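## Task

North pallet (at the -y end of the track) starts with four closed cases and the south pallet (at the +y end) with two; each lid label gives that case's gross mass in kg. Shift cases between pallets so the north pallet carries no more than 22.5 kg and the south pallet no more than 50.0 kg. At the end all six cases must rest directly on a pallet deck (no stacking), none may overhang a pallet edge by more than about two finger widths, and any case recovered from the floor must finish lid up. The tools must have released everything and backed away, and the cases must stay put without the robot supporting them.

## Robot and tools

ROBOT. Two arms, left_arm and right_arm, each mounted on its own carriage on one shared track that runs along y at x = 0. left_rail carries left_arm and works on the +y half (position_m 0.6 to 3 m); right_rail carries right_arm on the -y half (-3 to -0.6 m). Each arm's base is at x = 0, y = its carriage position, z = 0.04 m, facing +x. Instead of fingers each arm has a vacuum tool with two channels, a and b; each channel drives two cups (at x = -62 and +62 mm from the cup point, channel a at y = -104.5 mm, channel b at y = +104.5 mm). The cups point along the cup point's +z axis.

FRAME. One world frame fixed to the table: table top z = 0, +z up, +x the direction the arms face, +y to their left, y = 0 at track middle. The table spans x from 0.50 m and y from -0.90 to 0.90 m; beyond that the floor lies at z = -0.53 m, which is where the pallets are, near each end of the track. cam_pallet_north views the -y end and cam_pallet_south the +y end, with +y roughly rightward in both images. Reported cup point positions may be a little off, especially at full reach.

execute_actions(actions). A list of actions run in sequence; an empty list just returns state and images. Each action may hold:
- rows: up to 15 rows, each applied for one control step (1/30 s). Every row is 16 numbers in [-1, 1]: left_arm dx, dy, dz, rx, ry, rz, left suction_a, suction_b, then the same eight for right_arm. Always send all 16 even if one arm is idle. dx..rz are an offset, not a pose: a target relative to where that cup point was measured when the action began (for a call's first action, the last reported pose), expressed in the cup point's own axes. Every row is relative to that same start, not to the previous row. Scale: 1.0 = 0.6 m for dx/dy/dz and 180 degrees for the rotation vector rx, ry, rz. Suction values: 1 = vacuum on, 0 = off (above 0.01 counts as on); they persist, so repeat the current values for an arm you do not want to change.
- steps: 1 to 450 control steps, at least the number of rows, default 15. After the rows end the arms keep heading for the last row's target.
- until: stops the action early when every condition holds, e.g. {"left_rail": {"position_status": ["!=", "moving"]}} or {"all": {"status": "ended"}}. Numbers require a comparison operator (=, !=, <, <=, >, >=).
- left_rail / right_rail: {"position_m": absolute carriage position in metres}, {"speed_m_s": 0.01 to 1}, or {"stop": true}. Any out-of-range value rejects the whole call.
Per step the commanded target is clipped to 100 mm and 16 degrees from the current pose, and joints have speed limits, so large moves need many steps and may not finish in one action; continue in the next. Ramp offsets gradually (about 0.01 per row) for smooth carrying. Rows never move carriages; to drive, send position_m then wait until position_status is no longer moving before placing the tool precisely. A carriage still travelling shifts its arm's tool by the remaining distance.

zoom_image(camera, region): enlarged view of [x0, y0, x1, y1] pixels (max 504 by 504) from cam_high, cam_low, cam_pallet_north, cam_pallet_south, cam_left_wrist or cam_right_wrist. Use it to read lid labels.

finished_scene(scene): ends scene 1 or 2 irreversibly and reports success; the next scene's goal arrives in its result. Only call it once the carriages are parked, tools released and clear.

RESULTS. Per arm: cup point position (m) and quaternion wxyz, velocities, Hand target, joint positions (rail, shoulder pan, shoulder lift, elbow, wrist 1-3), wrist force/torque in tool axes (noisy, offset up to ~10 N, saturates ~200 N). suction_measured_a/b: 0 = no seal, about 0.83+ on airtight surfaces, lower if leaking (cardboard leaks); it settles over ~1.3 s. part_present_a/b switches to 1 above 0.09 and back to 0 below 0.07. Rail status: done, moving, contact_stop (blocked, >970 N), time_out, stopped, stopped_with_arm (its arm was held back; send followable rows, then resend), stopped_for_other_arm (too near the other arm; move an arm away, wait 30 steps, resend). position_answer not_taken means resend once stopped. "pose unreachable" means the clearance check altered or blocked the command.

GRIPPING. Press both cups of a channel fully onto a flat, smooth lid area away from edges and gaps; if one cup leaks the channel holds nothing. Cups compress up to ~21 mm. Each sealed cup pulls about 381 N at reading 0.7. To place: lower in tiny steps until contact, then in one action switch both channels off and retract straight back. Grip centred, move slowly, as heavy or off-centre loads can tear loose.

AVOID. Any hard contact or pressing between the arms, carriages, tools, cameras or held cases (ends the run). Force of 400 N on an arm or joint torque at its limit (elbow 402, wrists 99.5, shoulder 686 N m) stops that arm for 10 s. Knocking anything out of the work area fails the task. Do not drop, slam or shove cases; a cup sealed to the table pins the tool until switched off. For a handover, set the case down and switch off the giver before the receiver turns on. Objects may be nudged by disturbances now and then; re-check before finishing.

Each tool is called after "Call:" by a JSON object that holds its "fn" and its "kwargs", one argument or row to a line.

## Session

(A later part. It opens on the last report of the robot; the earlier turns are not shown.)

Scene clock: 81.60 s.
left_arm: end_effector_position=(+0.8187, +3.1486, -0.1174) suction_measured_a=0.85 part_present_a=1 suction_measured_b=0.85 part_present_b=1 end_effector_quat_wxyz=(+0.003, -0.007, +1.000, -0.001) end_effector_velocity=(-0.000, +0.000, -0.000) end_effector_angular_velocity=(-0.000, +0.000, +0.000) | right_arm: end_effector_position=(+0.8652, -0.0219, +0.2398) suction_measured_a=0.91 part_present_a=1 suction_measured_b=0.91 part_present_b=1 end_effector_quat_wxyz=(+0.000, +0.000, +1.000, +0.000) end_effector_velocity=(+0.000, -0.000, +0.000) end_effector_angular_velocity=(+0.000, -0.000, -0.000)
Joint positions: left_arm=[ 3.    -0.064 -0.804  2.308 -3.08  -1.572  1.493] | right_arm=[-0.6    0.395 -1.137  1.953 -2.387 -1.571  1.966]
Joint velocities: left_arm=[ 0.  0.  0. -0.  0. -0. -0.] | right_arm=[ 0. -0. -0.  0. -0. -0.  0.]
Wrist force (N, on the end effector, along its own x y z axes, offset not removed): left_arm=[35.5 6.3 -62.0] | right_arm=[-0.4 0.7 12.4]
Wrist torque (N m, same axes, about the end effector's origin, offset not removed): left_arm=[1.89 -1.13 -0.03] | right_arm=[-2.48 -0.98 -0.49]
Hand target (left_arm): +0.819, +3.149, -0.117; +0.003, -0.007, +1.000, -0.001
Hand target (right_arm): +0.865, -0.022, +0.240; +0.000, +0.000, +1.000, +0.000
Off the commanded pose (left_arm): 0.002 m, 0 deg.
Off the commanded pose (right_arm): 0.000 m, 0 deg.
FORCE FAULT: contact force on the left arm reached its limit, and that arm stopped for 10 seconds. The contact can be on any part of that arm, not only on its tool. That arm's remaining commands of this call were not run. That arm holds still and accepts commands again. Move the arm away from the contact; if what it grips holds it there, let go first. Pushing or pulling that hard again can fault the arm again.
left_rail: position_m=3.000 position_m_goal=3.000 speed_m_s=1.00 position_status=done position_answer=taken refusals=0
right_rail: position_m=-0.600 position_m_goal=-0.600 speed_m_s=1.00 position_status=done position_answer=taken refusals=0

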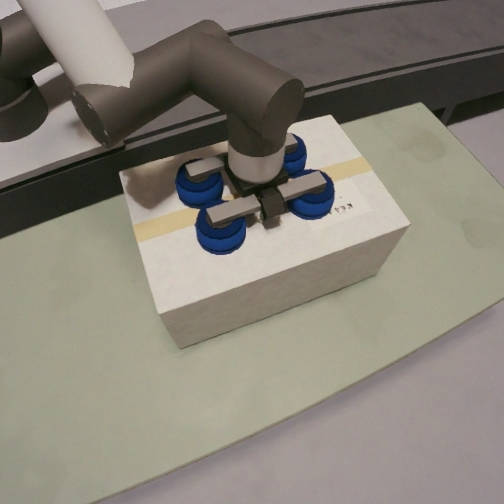

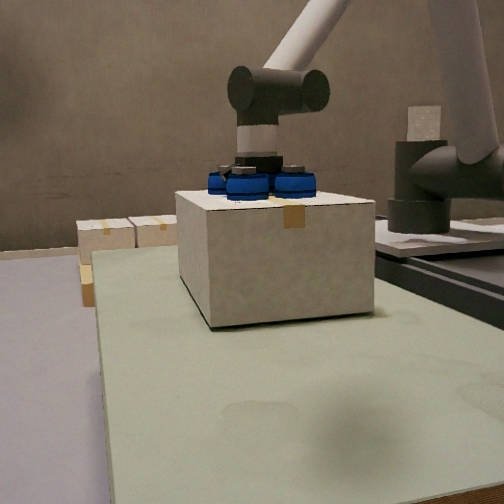

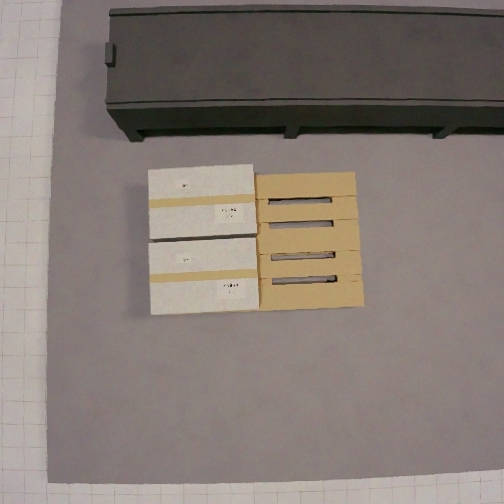

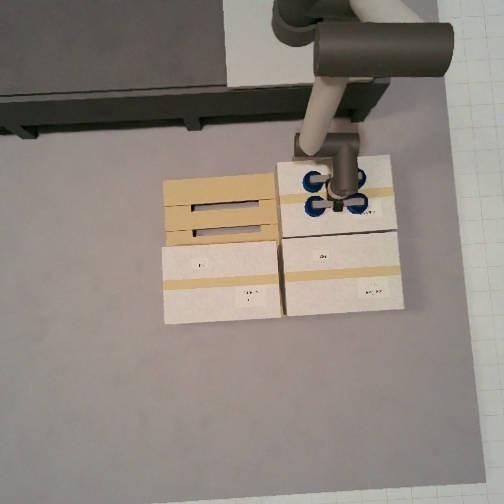

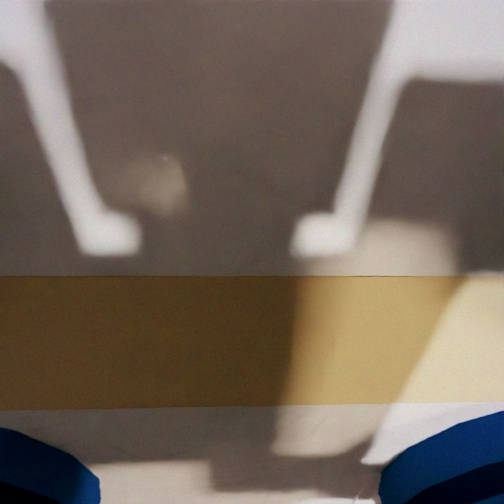

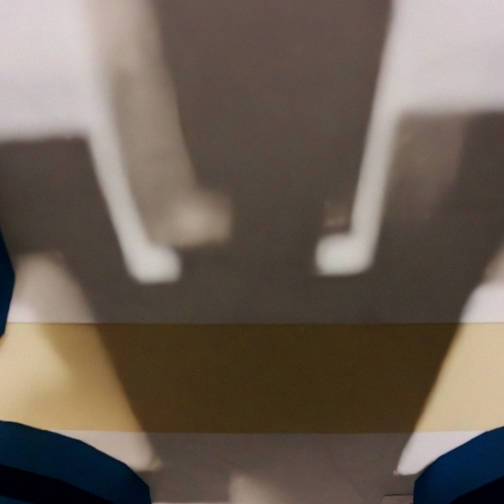

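Call:
{"fn": "execute_actions", "kwargs": {
  "actions": [
    {"rows":[[0,0,-0.004,0,0,0,0,0,0,0,0,0,0,0,0,0],[0,0,-0.008,0,0,0,0,0,0,0,-0.003,0,0,0,0,0],[0,0,-0.012,0,0,0,0,0,0,0,-0.006,0,0,0,0,0],[0,0,-0.016,0,0,0,0,0,0,0,-0.01,0,0,0,0,0],[0,0,-0.02,0,0,0,0,0,0,0,-0.015,0,0,0,0,0],[0,0,-0.025,0,0,0,0,0,0,0,-0.02,0,0,0,0,0],[0,0,-0.03,0,0,0,0,0,0,0,-0.025,0,0,0,0,0],[0,0,-0.035,0,0,0,0,0,0,0,-0.03,0,0,0,0,0],[0,0,-0.04,0,0,0,0,0,0,0,-0.04,0,0,0,0,0],[0,0,-0.06,0,0,0,0,0,0,0,-0.06,0,0,0,0,0],[0,0,-0.8,0,0,0.004,0,0,0,0,-0.2,0,0,0,0,0]],"steps":25},
    {"rows":[[-0.077,-0.24,-0.4,0,0,0,0,0,0,-0.9,0,0,0,0,0,0]],"right_rail":{"position_m":-2.0},"left_rail":{"position_m":0.6},"steps":130,"until":{"all":{"status":"ended"}}}
  ]
}}

Scene clock: 86.80 s.
left_arm: end_effector_position=(+0.8602, +0.6063, +0.3913) suction_measured_a=0.00 part_present_a=0 suction_measured_b=0.00 part_present_b=0 end_effector_quat_wxyz=(+0.010, -0.001, +1.000, -0.001) end_effector_velocity=(-0.000, +0.000, +0.000) end_effector_angular_velocity=(-0.000, -0.000, -0.000) | right_arm: end_effector_position=(+0.8651, -1.9614, +0.3592) suction_measured_a=0.00 part_present_a=0 suction_measured_b=0.00 part_present_b=0 end_effector_quat_wxyz=(+0.000, +0.000, +1.000, +0.001) end_effector_velocity=(-0.000, -0.000, -0.000) end_effector_angular_velocity=(-0.000, +0.000, +0.000)
Joint positions: left_arm=[ 0.6   -0.229 -1.451  2.128 -2.268 -1.569  1.34 ] | right_arm=[-2.    -0.19  -1.414  2.133 -2.291 -1.569  1.381]
Joint velocities: left_arm=[ 0. -0. -0. -0.  0.  0.  0.] | right_arm=[ 0.  0. -0.  0. -0. -0.  0.]
Wrist force (N, on the end effector, along its own x y z axes, offset not removed): left_arm=[3.2 -3.7 0.7] | right_arm=[-1.3 -1.1 3.7]
Wrist torque (N m, same axes, about the end effector's origin, offset not removed): left_arm=[-0.44 -0.50 -0.03] | right_arm=[-0.15 -0.26 -0.55]
Hand target (left_arm): +0.860, +0.606, +0.391; +0.010, -0.001, +1.000, -0.001
Hand target (right_arm): +0.865, -1.961, +0.359; +0.000, +0.000, +1.000, +0.001
Off the commanded pose (left_arm): 0.001 m, 0 deg.
Off the commanded pose (right_arm): 0.001 m, 0 deg.
left_rail: position_m=0.600 position_m_goal=0.600 speed_m_s=1.00 position_status=done position_answer=taken refusals=0
right_rail: position_m=-2.000 position_m_goal=-2.000 speed_m_s=1.00 position_status=done position_answer=taken refusals=0

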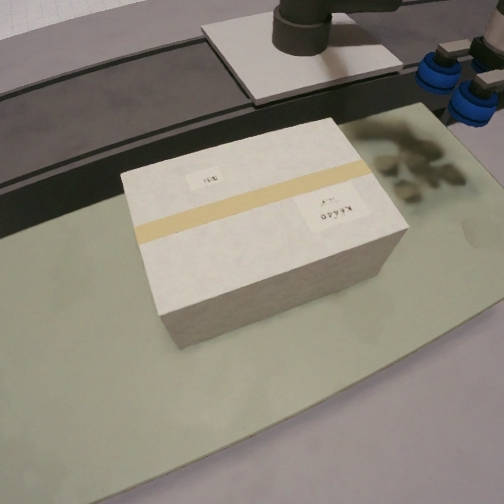

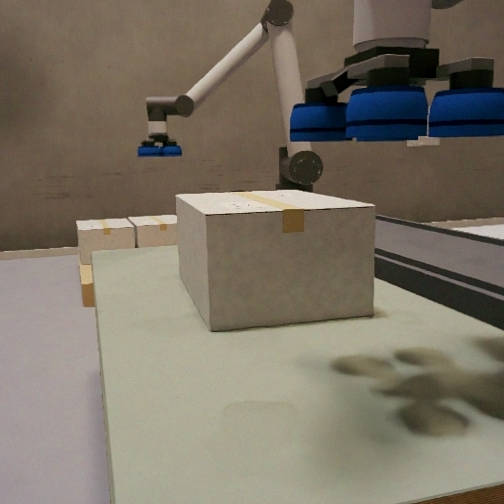

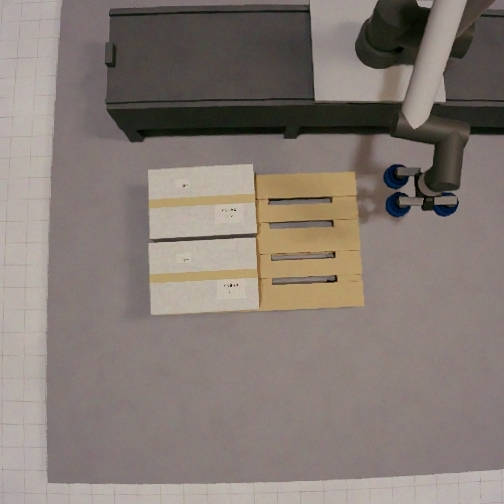

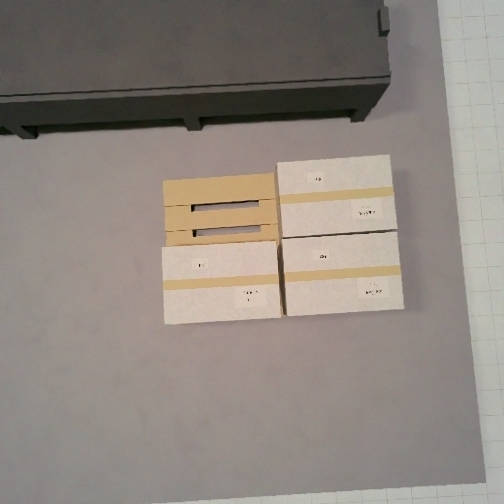

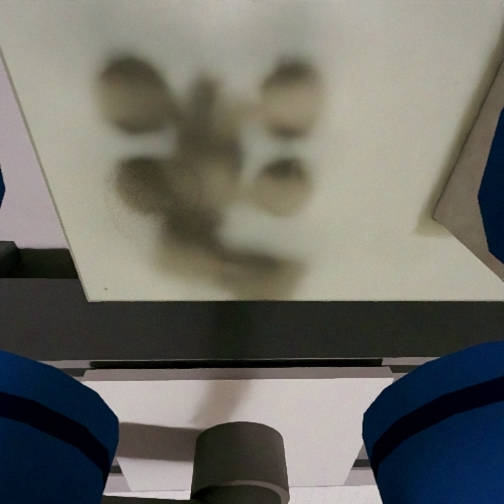

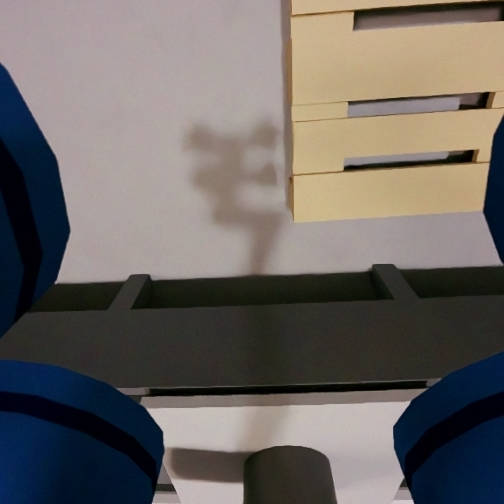

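Call:
{"fn": "execute_actions", "kwargs": {
  "actions": [
    {"rows":[[-0.008,-1,0.13,0,0.0064,0,0,0,0,0.1,0.3,0,0,0,0,0]],"right_rail":{"position_m":-2.9},"steps":50},
    {"rows":[[0,-0.04,0.06,0,0,0,0,0,0,0,0,0,0,0,0,0]],"steps":15}
  ]
}}

Scene clock: 90.03 s.
left_arm: end_effector_position=(+0.8660, -0.0176, +0.2781) suction_measured_a=0.00 part_present_a=0 suction_measured_b=0.00 part_present_b=0 end_effector_quat_wxyz=(-0.001, -0.001, +1.000, -0.002) end_effector_velocity=(+0.001, -0.001, -0.002) end_effector_angular_velocity=(-0.000, -0.000, +0.000) | right_arm: end_effector_position=(+0.8652, -2.8013, +0.1795) suction_measured_a=0.00 part_present_a=0 suction_measured_b=0.00 part_present_b=0 end_effector_quat_wxyz=(+0.000, +0.000, +1.000, +0.001) end_effector_velocity=(-0.000, -0.000, -0.000) end_effector_angular_velocity=(+0.000, +0.000, +0.000)
Joint positions: left_arm=[ 0.6   -0.809 -1.15   1.901 -2.324 -1.574  0.761] | right_arm=[-2.9   -0.12  -1.216  2.225 -2.581 -1.569  1.451]
Joint velocities: left_arm=[ 0.    -0.001  0.002 -0.001 -0.002 -0.    -0.001] | right_arm=[ 0. -0.  0.  0. -0.  0. -0.]
Wrist force (N, on the end effector, along its own x y z axes, offset not removed): left_arm=[4.6 -1.5 -2.4] | right_arm=[0.8 2.6 -1.4]
Wrist torque (N m, same axes, about the end effector's origin, offset not removed): left_arm=[-0.25 -0.72 0.01] | right_arm=[0.04 -0.64 -0.45]
Hand target (left_arm): +0.866, -0.018, +0.278; -0.001, -0.001, +1.000, -0.002
Hand target (right_arm): +0.865, -2.801, +0.179; +0.000, +0.000, +1.000, +0.001
Off the commanded pose (left_arm): 0.000 m, 0 deg.
Off the commanded pose (right_arm): 0.000 m, 0 deg.
left_rail: position_m=0.600 position_m_goal=0.600 speed_m_s=1.00 position_status=done position_answer=taken refusals=0
right_rail: position_m=-2.900 position_m_goal=-2.900 speed_m_s=1.00 position_status=done position_answer=taken refusals=0

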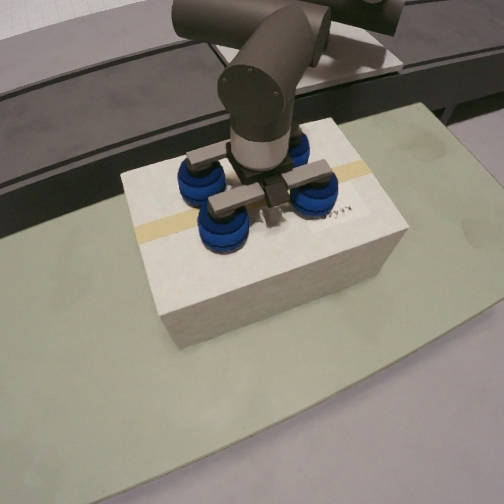

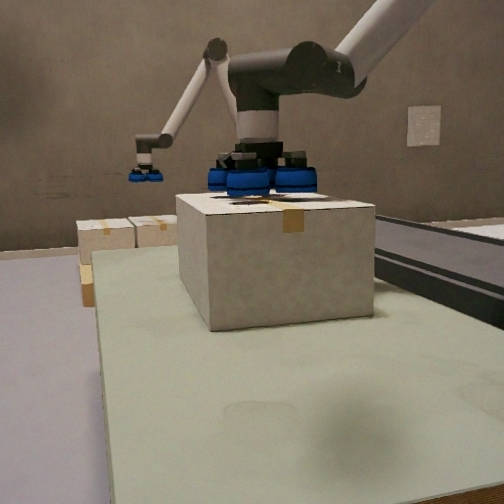

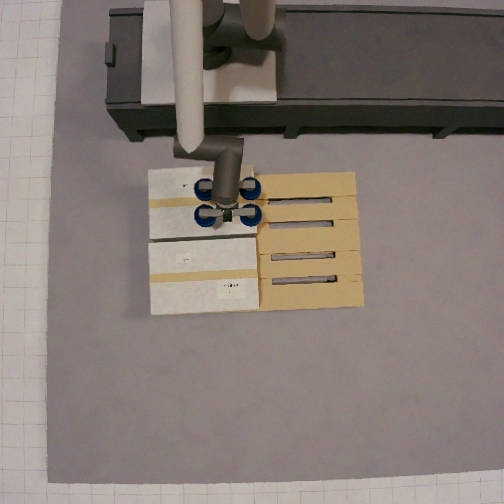

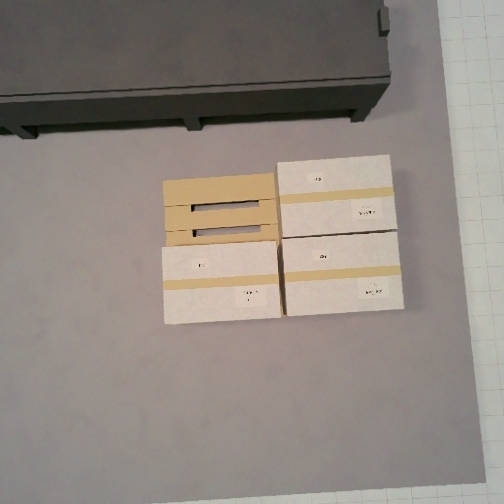

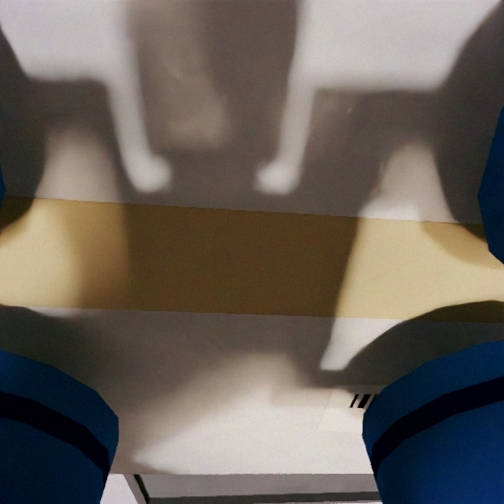

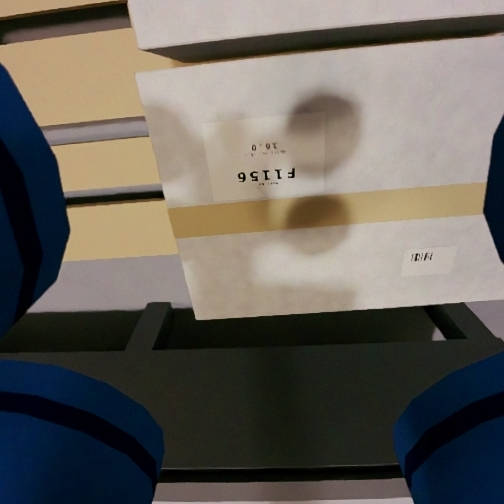

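Call:
{"fn": "execute_actions", "kwargs": {
  "actions": [
    {"rows":[[0,0,0,0,0,0.013,1,1,0,0,-0.3,0,0,0,0,0],[0,0,0.01,0,0,0.013,1,1,0,0,-0.3,0,0,0,0,0],[0,0,0.02,0,0,0.013,1,1,0,0,-0.3,0,0,0,0,0],[0,0,0.03,0,0,0.013,1,1,0,0,-0.3,0,0,0,0,0],[0,0,0.042,0,0,0.013,1,1,0,0,-0.3,0,0,0,0,0]],"steps":35},
    {"rows":[[0,0,-0.01,0,0,0,1,1,0,0,0,0,0,0,0,0],[0,0,-0.03,0,0,0,1,1,0,0,0,0,0,0,0,0],[0,0,-0.06,0,0,0,1,1,0,0,0,0,0,0,0,0],[0,0,-0.15,0,0,-0.015,1,1,0,0,0,0,0,0,0,0]],"steps":20}
  ]
}}

Scene clock: 93.80 s.
left_arm: end_effector_position=(+0.8660, -0.0174, +0.3426) suction_measured_a=0.85 part_present_a=1 suction_measured_b=0.85 part_present_b=1 end_effector_quat_wxyz=(-0.001, -0.004, +1.000, -0.002) end_effector_velocity=(+0.000, -0.000, +0.002) end_effector_angular_velocity=(+0.000, +0.000, +0.001) | right_arm: end_effector_position=(+0.8651, -2.8014, +0.3592) suction_measured_a=0.00 part_present_a=0 suction_measured_b=0.00 part_present_b=0 end_effector_quat_wxyz=(+0.000, +0.000, +1.000, +0.001) end_effector_velocity=(+0.000, -0.000, -0.000) end_effector_angular_velocity=(+0.000, +0.000, -0.000)
Joint positions: left_arm=[ 0.6   -0.809 -1.201  1.866 -2.238 -1.574  0.754] | right_arm=[-2.9   -0.12  -1.409  2.127 -2.29  -1.569  1.451]
Joint velocities: left_arm=[ 0.    -0.    -0.001 -0.001  0.003  0.    -0.001] | right_arm=[ 0. -0.  0. -0. -0.  0.  0.]
Wrist force (N, on the end effector, along its own x y z axes, offset not removed): left_arm=[4.8 -1.3 13.2] | right_arm=[-0.3 4.5 -6.5]
Wrist torque (N m, same axes, about the end effector's origin, offset not removed): left_arm=[-4.05 -1.07 -0.11] | right_arm=[0.40 -0.52 -0.76]
Hand target (left_arm): +0.866, -0.018, +0.343; -0.001, -0.004, +1.000, -0.002
Hand target (right_arm): +0.865, -2.801, +0.359; +0.000, +0.000, +1.000, +0.001
Off the commanded pose (left_arm): 0.000 m, 0 deg.
Off the commanded pose (right_arm): 0.000 m, 0 deg.
left_rail: position_m=0.600 position_m_goal=0.600 speed_m_s=1.00 position_status=done position_answer=taken refusals=0
right_rail: position_m=-2.900 position_m_goal=-2.900 speed_m_s=1.00 position_status=done position_answer=taken refusals=0

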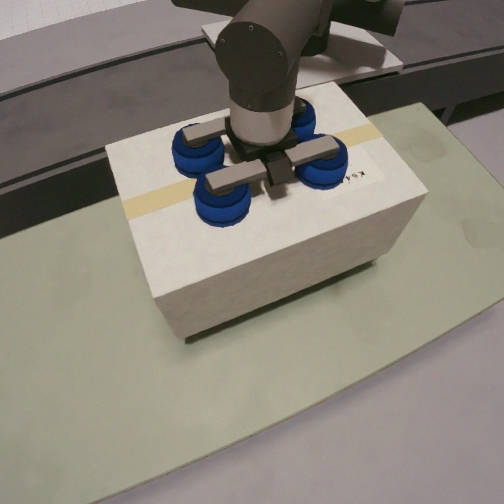

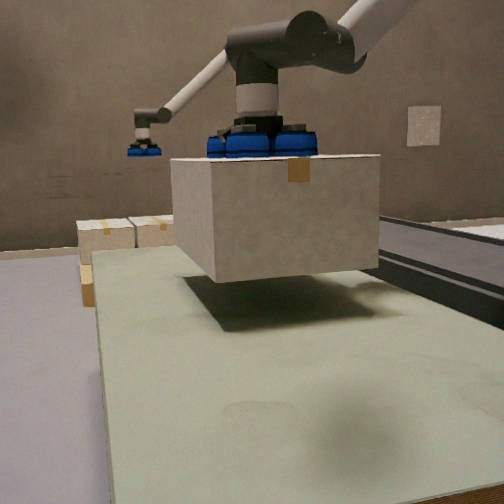

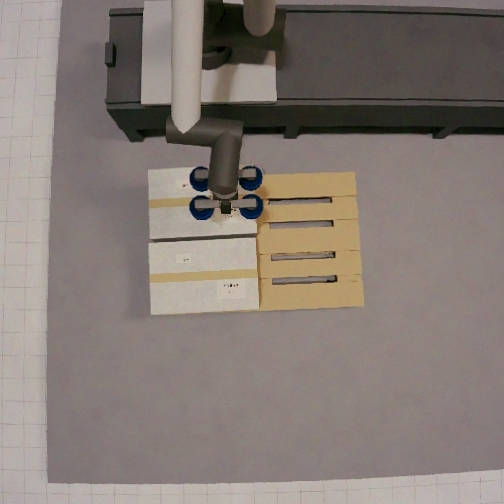

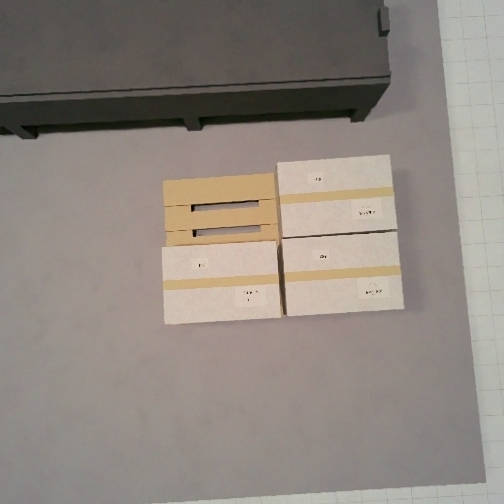

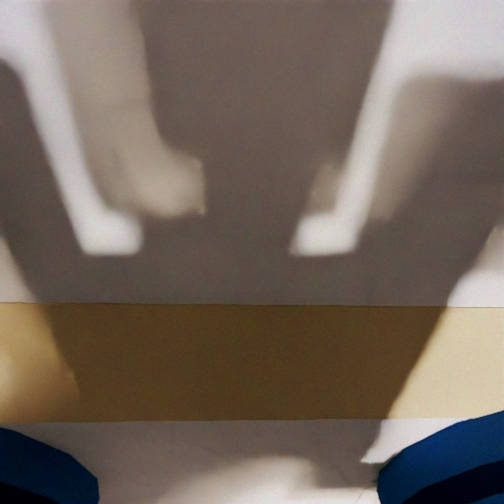

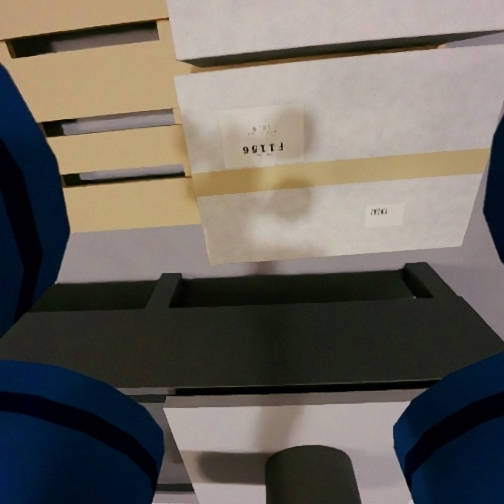

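Call:
{"fn": "execute_actions", "kwargs": {
  "actions": [
    {"rows":[[0,0.03,0,0,0,0,1,1,0,0,0,0,0,0,0,0],[0,0.07,0,0,0,0,1,1,0,0,0,0,0,0,0,0],[0,0.12,0,0,0,0,1,1,0,0,0,0,0,0,0,0],[0.07,1,0,0,0,0,1,1,0,0,0,0,0,0,0,0]],"left_rail":{"position_m":2.555},"steps":110,"until":{"all":{"status":"ended"}}},
    {"rows":[[0,0,0.03,0,0,0,1,1,0,0,0,0,0,0,0,0],[0,0,0.07,0,0,0,1,1,0,0,0,0,0,0,0,0],[0,0,0.12,0,0,0,1,1,0,0,0,0,0,0,0,0],[0,0,0.3,0,0,0,1,1,0,0,0,0,0,0,0,0]],"steps":25}
  ]
}}

Call:
{"fn": "zoom_image", "kwargs": {
  "camera": "cam_pallet_south",
  "region": [130, 130, 410, 330]
}}

Scene clock: 98.77 s.
left_arm: end_effector_position=(+0.8205, +2.5373, +0.1622) suction_measured_a=0.85 part_present_a=1 suction_measured_b=0.85 part_present_b=1 end_effector_quat_wxyz=(+0.000, -0.004, +1.000, -0.001) end_effector_velocity=(+0.001, +0.000, -0.001) end_effector_angular_velocity=(-0.000, -0.001, +0.000) | right_arm: end_effector_position=(+0.8651, -2.8014, +0.3592) suction_measured_a=0.00 part_present_a=0 suction_measured_b=0.00 part_present_b=0 end_effector_quat_wxyz=(+0.000, +0.000, +1.000, +0.001) end_effector_velocity=(+0.000, -0.000, +0.000) end_effector_angular_velocity=(-0.000, -0.000, -0.000)
Joint positions: left_arm=[ 2.555 -0.268 -1.232  2.302 -2.641 -1.574  1.295] | right_arm=[-2.9   -0.12  -1.409  2.127 -2.29  -1.569  1.451]
Joint velocities: left_arm=[ 0.     0.001  0.003 -0.    -0.003  0.     0.   ] | right_arm=[ 0. -0.  0. -0.  0. -0.  0.]
Wrist force (N, on the end effector, along its own x y z axes, offset not removed): left_arm=[5.4 -3.6 10.7] | right_arm=[4.7 1.0 -3.5]
Wrist torque (N m, same axes, about the end effector's origin, offset not removed): left_arm=[-4.33 -1.28 -0.13] | right_arm=[0.13 -1.03 -0.60]
Hand target (left_arm): +0.821, +2.537, +0.162; +0.000, -0.004, +1.000, -0.001
Hand target (right_arm): +0.865, -2.801, +0.359; +0.000, +0.000, +1.000, +0.001
Off the commanded pose (left_arm): 0.000 m, 0 deg.
Off the commanded pose (right_arm): 0.000 m, 0 deg.
left_rail: position_m=2.555 position_m_goal=2.555 speed_m_s=1.00 position_status=done position_answer=taken refusals=0
right_rail: position_m=-2.900 position_m_goal=-2.900 speed_m_s=1.00 position_status=done position_answer=taken refusals=0

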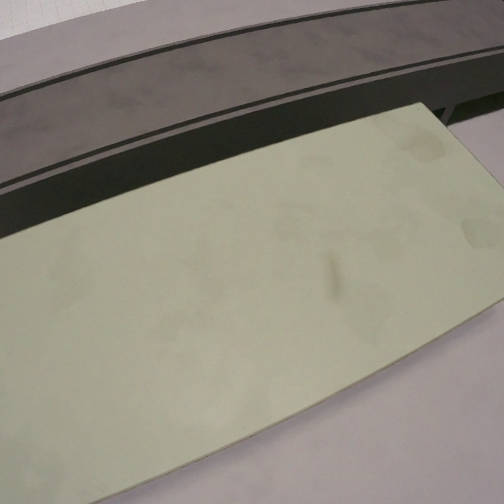

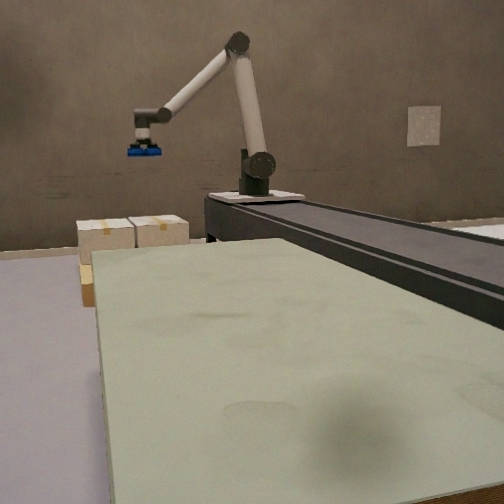

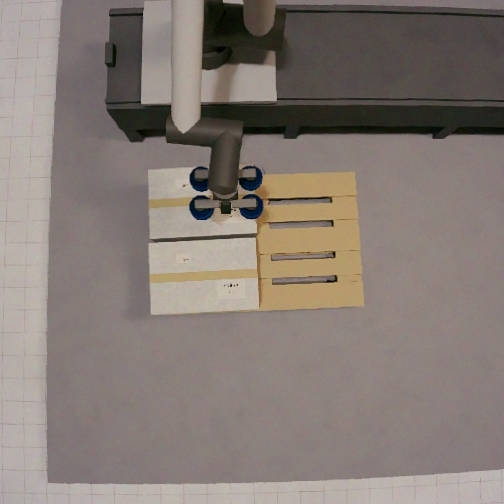

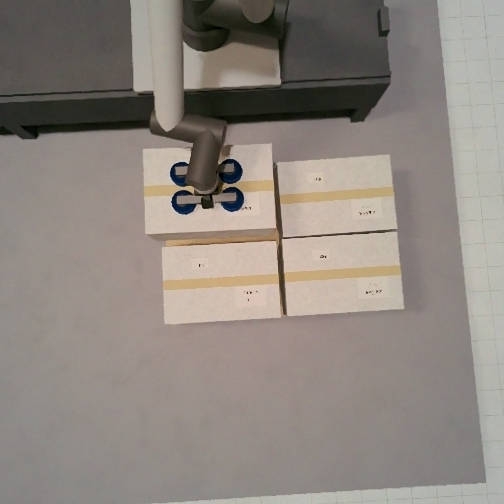

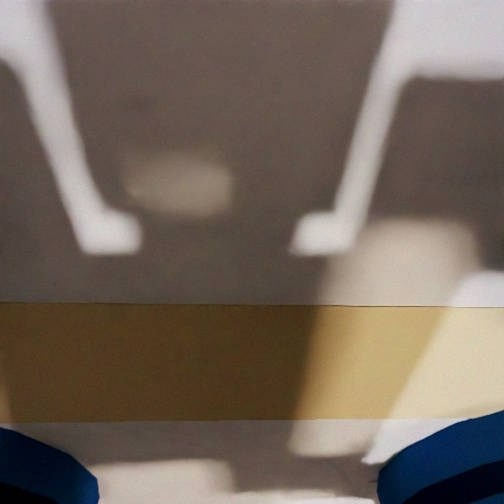

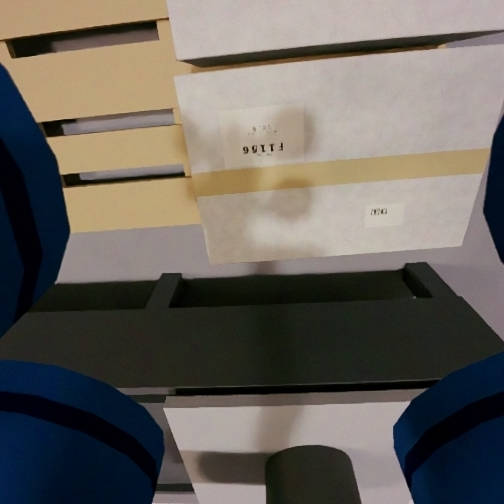

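Region (130, 130, 410, 330) of cam_pallet_south's 504x504 image, scaled by 1.800, with more detail than that image has; it fills the top 360 rows of this view, and the rest is white.

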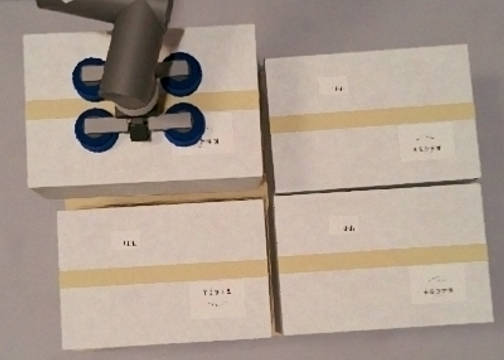

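Clear. Descend to about -0.10 (contact expected near -0.148).

Call:
{"fn": "execute_actions", "kwargs": {
  "actions": [
    {"rows":[[0,0,0.03,0,0,0,1,1,0,0,0,0,0,0,0,0],[0,0,0.07,0,0,0,1,1,0,0,0,0,0,0,0,0],[0,0,0.12,0,0,0,1,1,0,0,0,0,0,0,0,0],[0,0,0.46,0,0,0,1,1,0,0,0,0,0,0,0,0]],"steps":32}
  ]
}}

Call:
{"fn": "zoom_image", "kwargs": {
  "camera": "cam_pallet_south",
  "region": [130, 130, 410, 330]
}}

Scene clock: 100.90 s.
left_arm: end_effector_position=(+0.8203, +2.5370, -0.1139) suction_measured_a=0.85 part_present_a=1 suction_measured_b=0.85 part_present_b=1 end_effector_quat_wxyz=(+0.000, -0.004, +1.000, -0.001) end_effector_velocity=(+0.000, +0.000, -0.001) end_effector_angular_velocity=(+0.000, +0.000, +0.000) | right_arm: end_effector_position=(+0.8651, -2.8014, +0.3592) suction_measured_a=0.00 part_present_a=0 suction_measured_b=0.00 part_present_b=0 end_effector_quat_wxyz=(+0.000, +0.000, +1.000, +0.001) end_effector_velocity=(+0.000, -0.000, -0.000) end_effector_angular_velocity=(+0.000, +0.000, -0.000)
Joint positions: left_arm=[ 2.555 -0.269 -0.812  2.324 -3.084 -1.574  1.295] | right_arm=[-2.9   -0.12  -1.409  2.127 -2.29  -1.569  1.451]
Joint velocities: left_arm=[ 0.     0.     0.002 -0.001 -0.001  0.     0.   ] | right_arm=[ 0. -0.  0. -0.  0.  0.  0.]
Wrist force (N, on the end effector, along its own x y z axes, offset not removed): left_arm=[5.2 -2.2 8.9] | right_arm=[0.9 3.6 -4.0]
Wrist torque (N m, same axes, about the end effector's origin, offset not removed): left_arm=[-4.21 -1.20 -0.10] | right_arm=[0.38 -0.58 -0.53]
Hand target (left_arm): +0.820, +2.537, -0.114; +0.000, -0.004, +1.000, -0.001
Hand target (right_arm): +0.865, -2.801, +0.359; +0.000, +0.000, +1.000, +0.001
Off the commanded pose (left_arm): 0.001 m, 0 deg.
Off the commanded pose (right_arm): 0.000 m, 0 deg.
left_rail: position_m=2.555 position_m_goal=2.555 speed_m_s=1.00 position_status=done position_answer=taken refusals=0
right_rail: position_m=-2.900 position_m_goal=-2.900 speed_m_s=1.00 position_status=done position_answer=taken refusals=0

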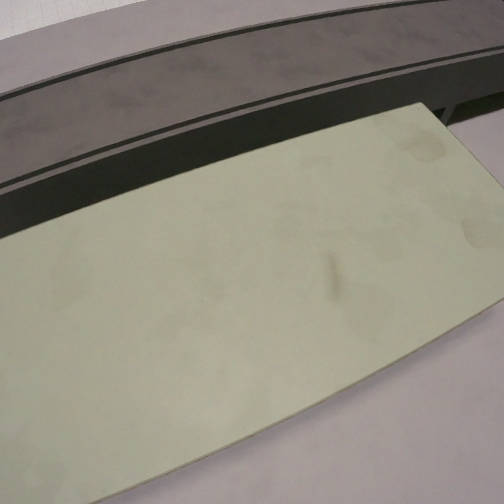

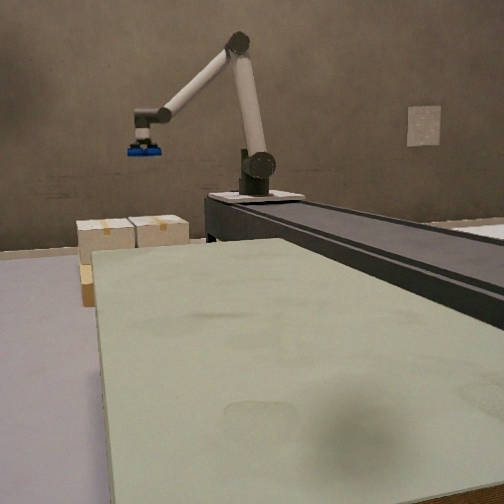

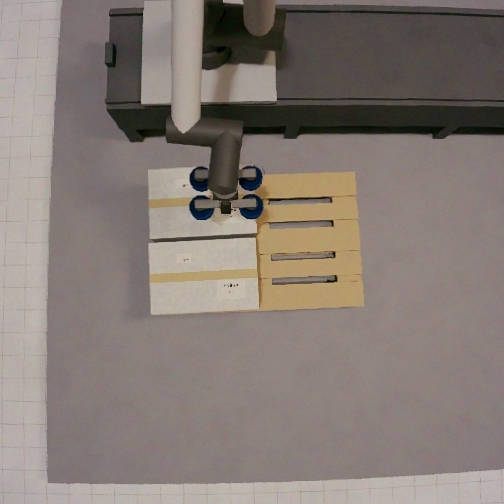

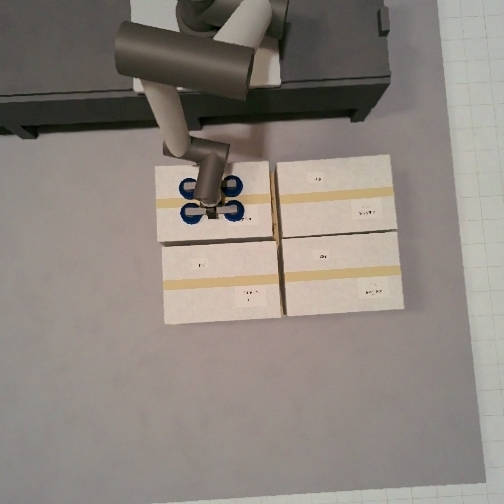

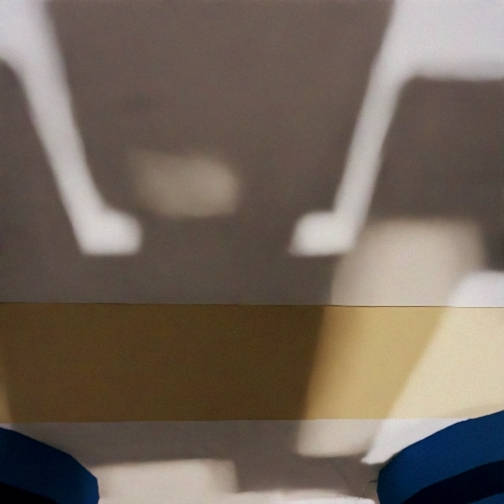

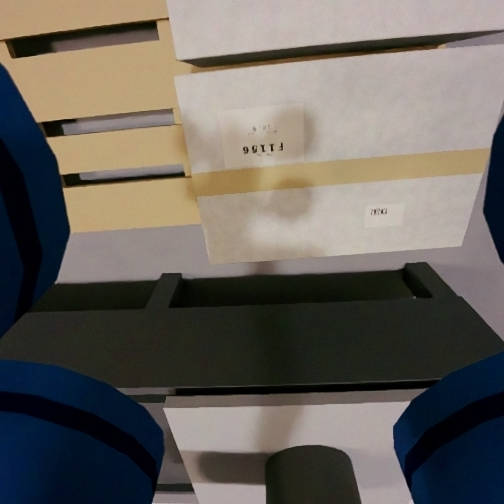

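Region (130, 130, 410, 330) of cam_pallet_south's 504x504 image, scaled by 1.800, with more detail than that image has; it fills the top 360 rows of this view, and the rest is white.

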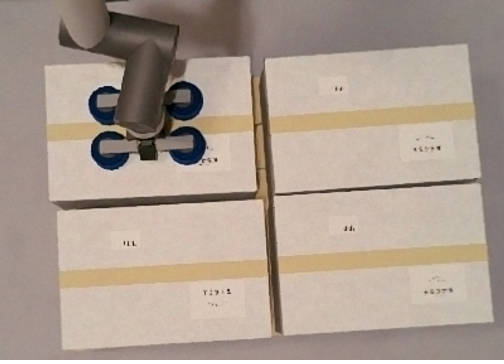

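Call:
{"fn": "execute_actions", "kwargs": {
  "actions": [
    {"rows":[[-0.004,0.015,0.01,0,0,0,1,1,0,0,0,0,0,0,0,0],[-0.008,0.033,0.02,0,0,0,1,1,0,0,0,0,0,0,0,0],[-0.008,0.033,0.03,0,0,0,1,1,0,0,0,0,0,0,0,0],[-0.008,0.033,0.04,0,0,0,1,1,0,0,0,0,0,0,0,0],[-0.008,0.033,0.046,0,0,0,1,1,0,0,0,0,0,0,0,0],[-0.008,0.033,0.051,0,0,0,1,1,0,0,0,0,0,0,0,0]],"steps":18}
  ]
}}

Call:
{"fn": "zoom_image", "kwargs": {
  "camera": "cam_pallet_south",
  "region": [130, 130, 410, 330]
}}

Scene clock: 102.67 s.
left_arm: end_effector_position=(+0.8250, +2.5568, -0.1444) suction_measured_a=0.85 part_present_a=1 suction_measured_b=0.85 part_present_b=1 end_effector_quat_wxyz=(+0.000, -0.004, +1.000, -0.001) end_effector_velocity=(+0.000, +0.000, -0.001) end_effector_angular_velocity=(-0.000, -0.000, -0.000) | right_arm: end_effector_position=(+0.8651, -2.8014, +0.3592) suction_measured_a=0.00 part_present_a=0 suction_measured_b=0.00 part_present_b=0 end_effector_quat_wxyz=(+0.000, +0.000, +1.000, +0.001) end_effector_velocity=(+0.000, -0.000, -0.000) end_effector_angular_velocity=(+0.000, +0.000, -0.000)
Joint positions: left_arm=[ 2.555 -0.243 -0.763  2.31  -3.118 -1.573  1.32 ] | right_arm=[-2.9   -0.12  -1.409  2.127 -2.29  -1.569  1.451]
Joint velocities: left_arm=[ 0.     0.     0.002 -0.001 -0.002 -0.     0.001] | right_arm=[ 0. -0.  0. -0. -0.  0.  0.]
Wrist force (N, on the end effector, along its own x y z axes, offset not removed): left_arm=[6.4 -2.7 14.4] | right_arm=[-3.9 4.4 -3.1]
Wrist torque (N m, same axes, about the end effector's origin, offset not removed): left_arm=[-4.29 -1.44 -0.24] | right_arm=[0.42 -0.04 -0.56]
Hand target (left_arm): +0.825, +2.557, -0.144; +0.000, -0.004, +1.000, -0.001
Hand target (right_arm): +0.865, -2.801, +0.359; +0.000, +0.000, +1.000, +0.001
Off the commanded pose (left_arm): 0.000 m, 0 deg.
Off the commanded pose (right_arm): 0.000 m, 0 deg.
left_rail: position_m=2.555 position_m_goal=2.555 speed_m_s=1.00 position_status=done position_answer=taken refusals=0
right_rail: position_m=-2.900 position_m_goal=-2.900 speed_m_s=1.00 position_status=done position_answer=taken refusals=0

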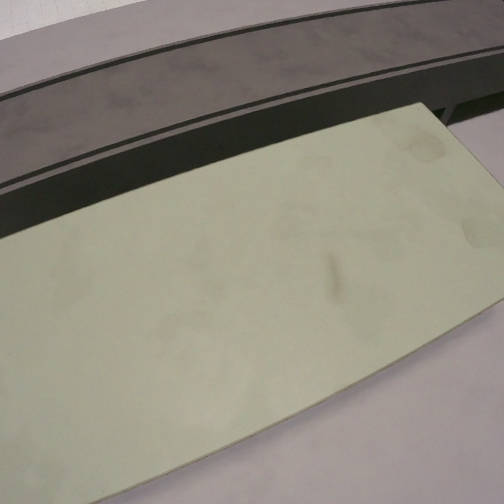

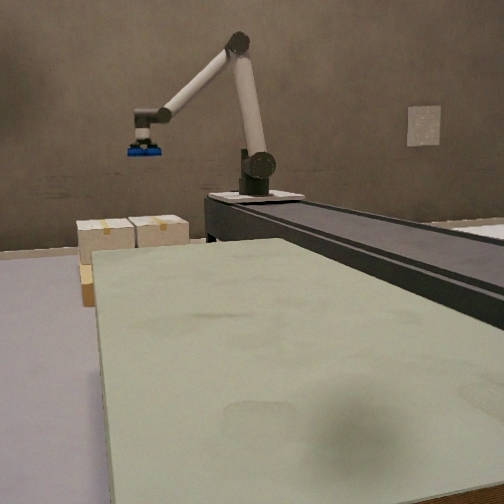

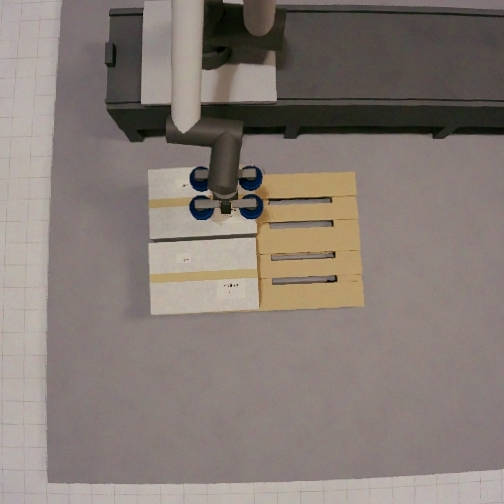

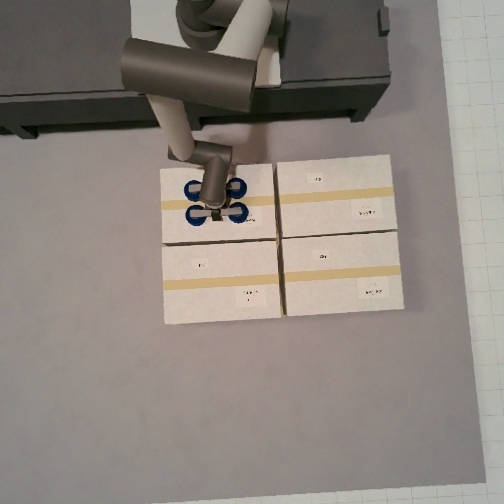

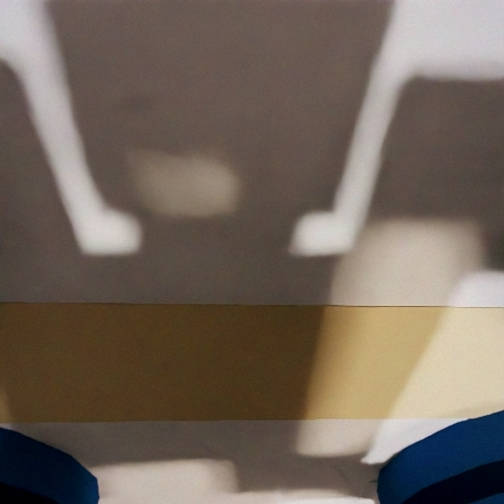

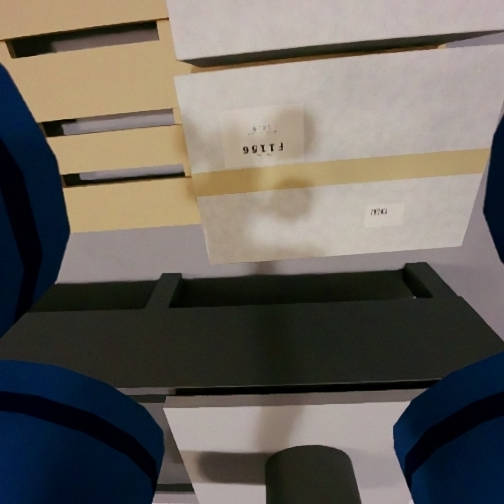

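Region (130, 130, 410, 330) of cam_pallet_south's 504x504 image, scaled by 1.800, with more detail than that image has; it fills the top 360 rows of this view, and the rest is white.

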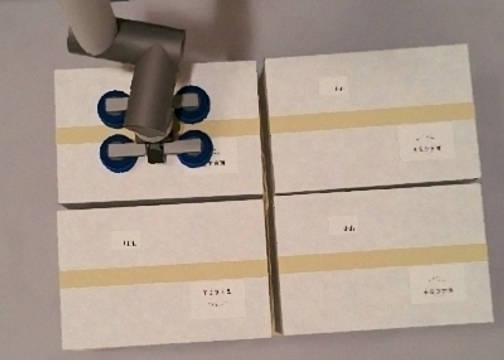

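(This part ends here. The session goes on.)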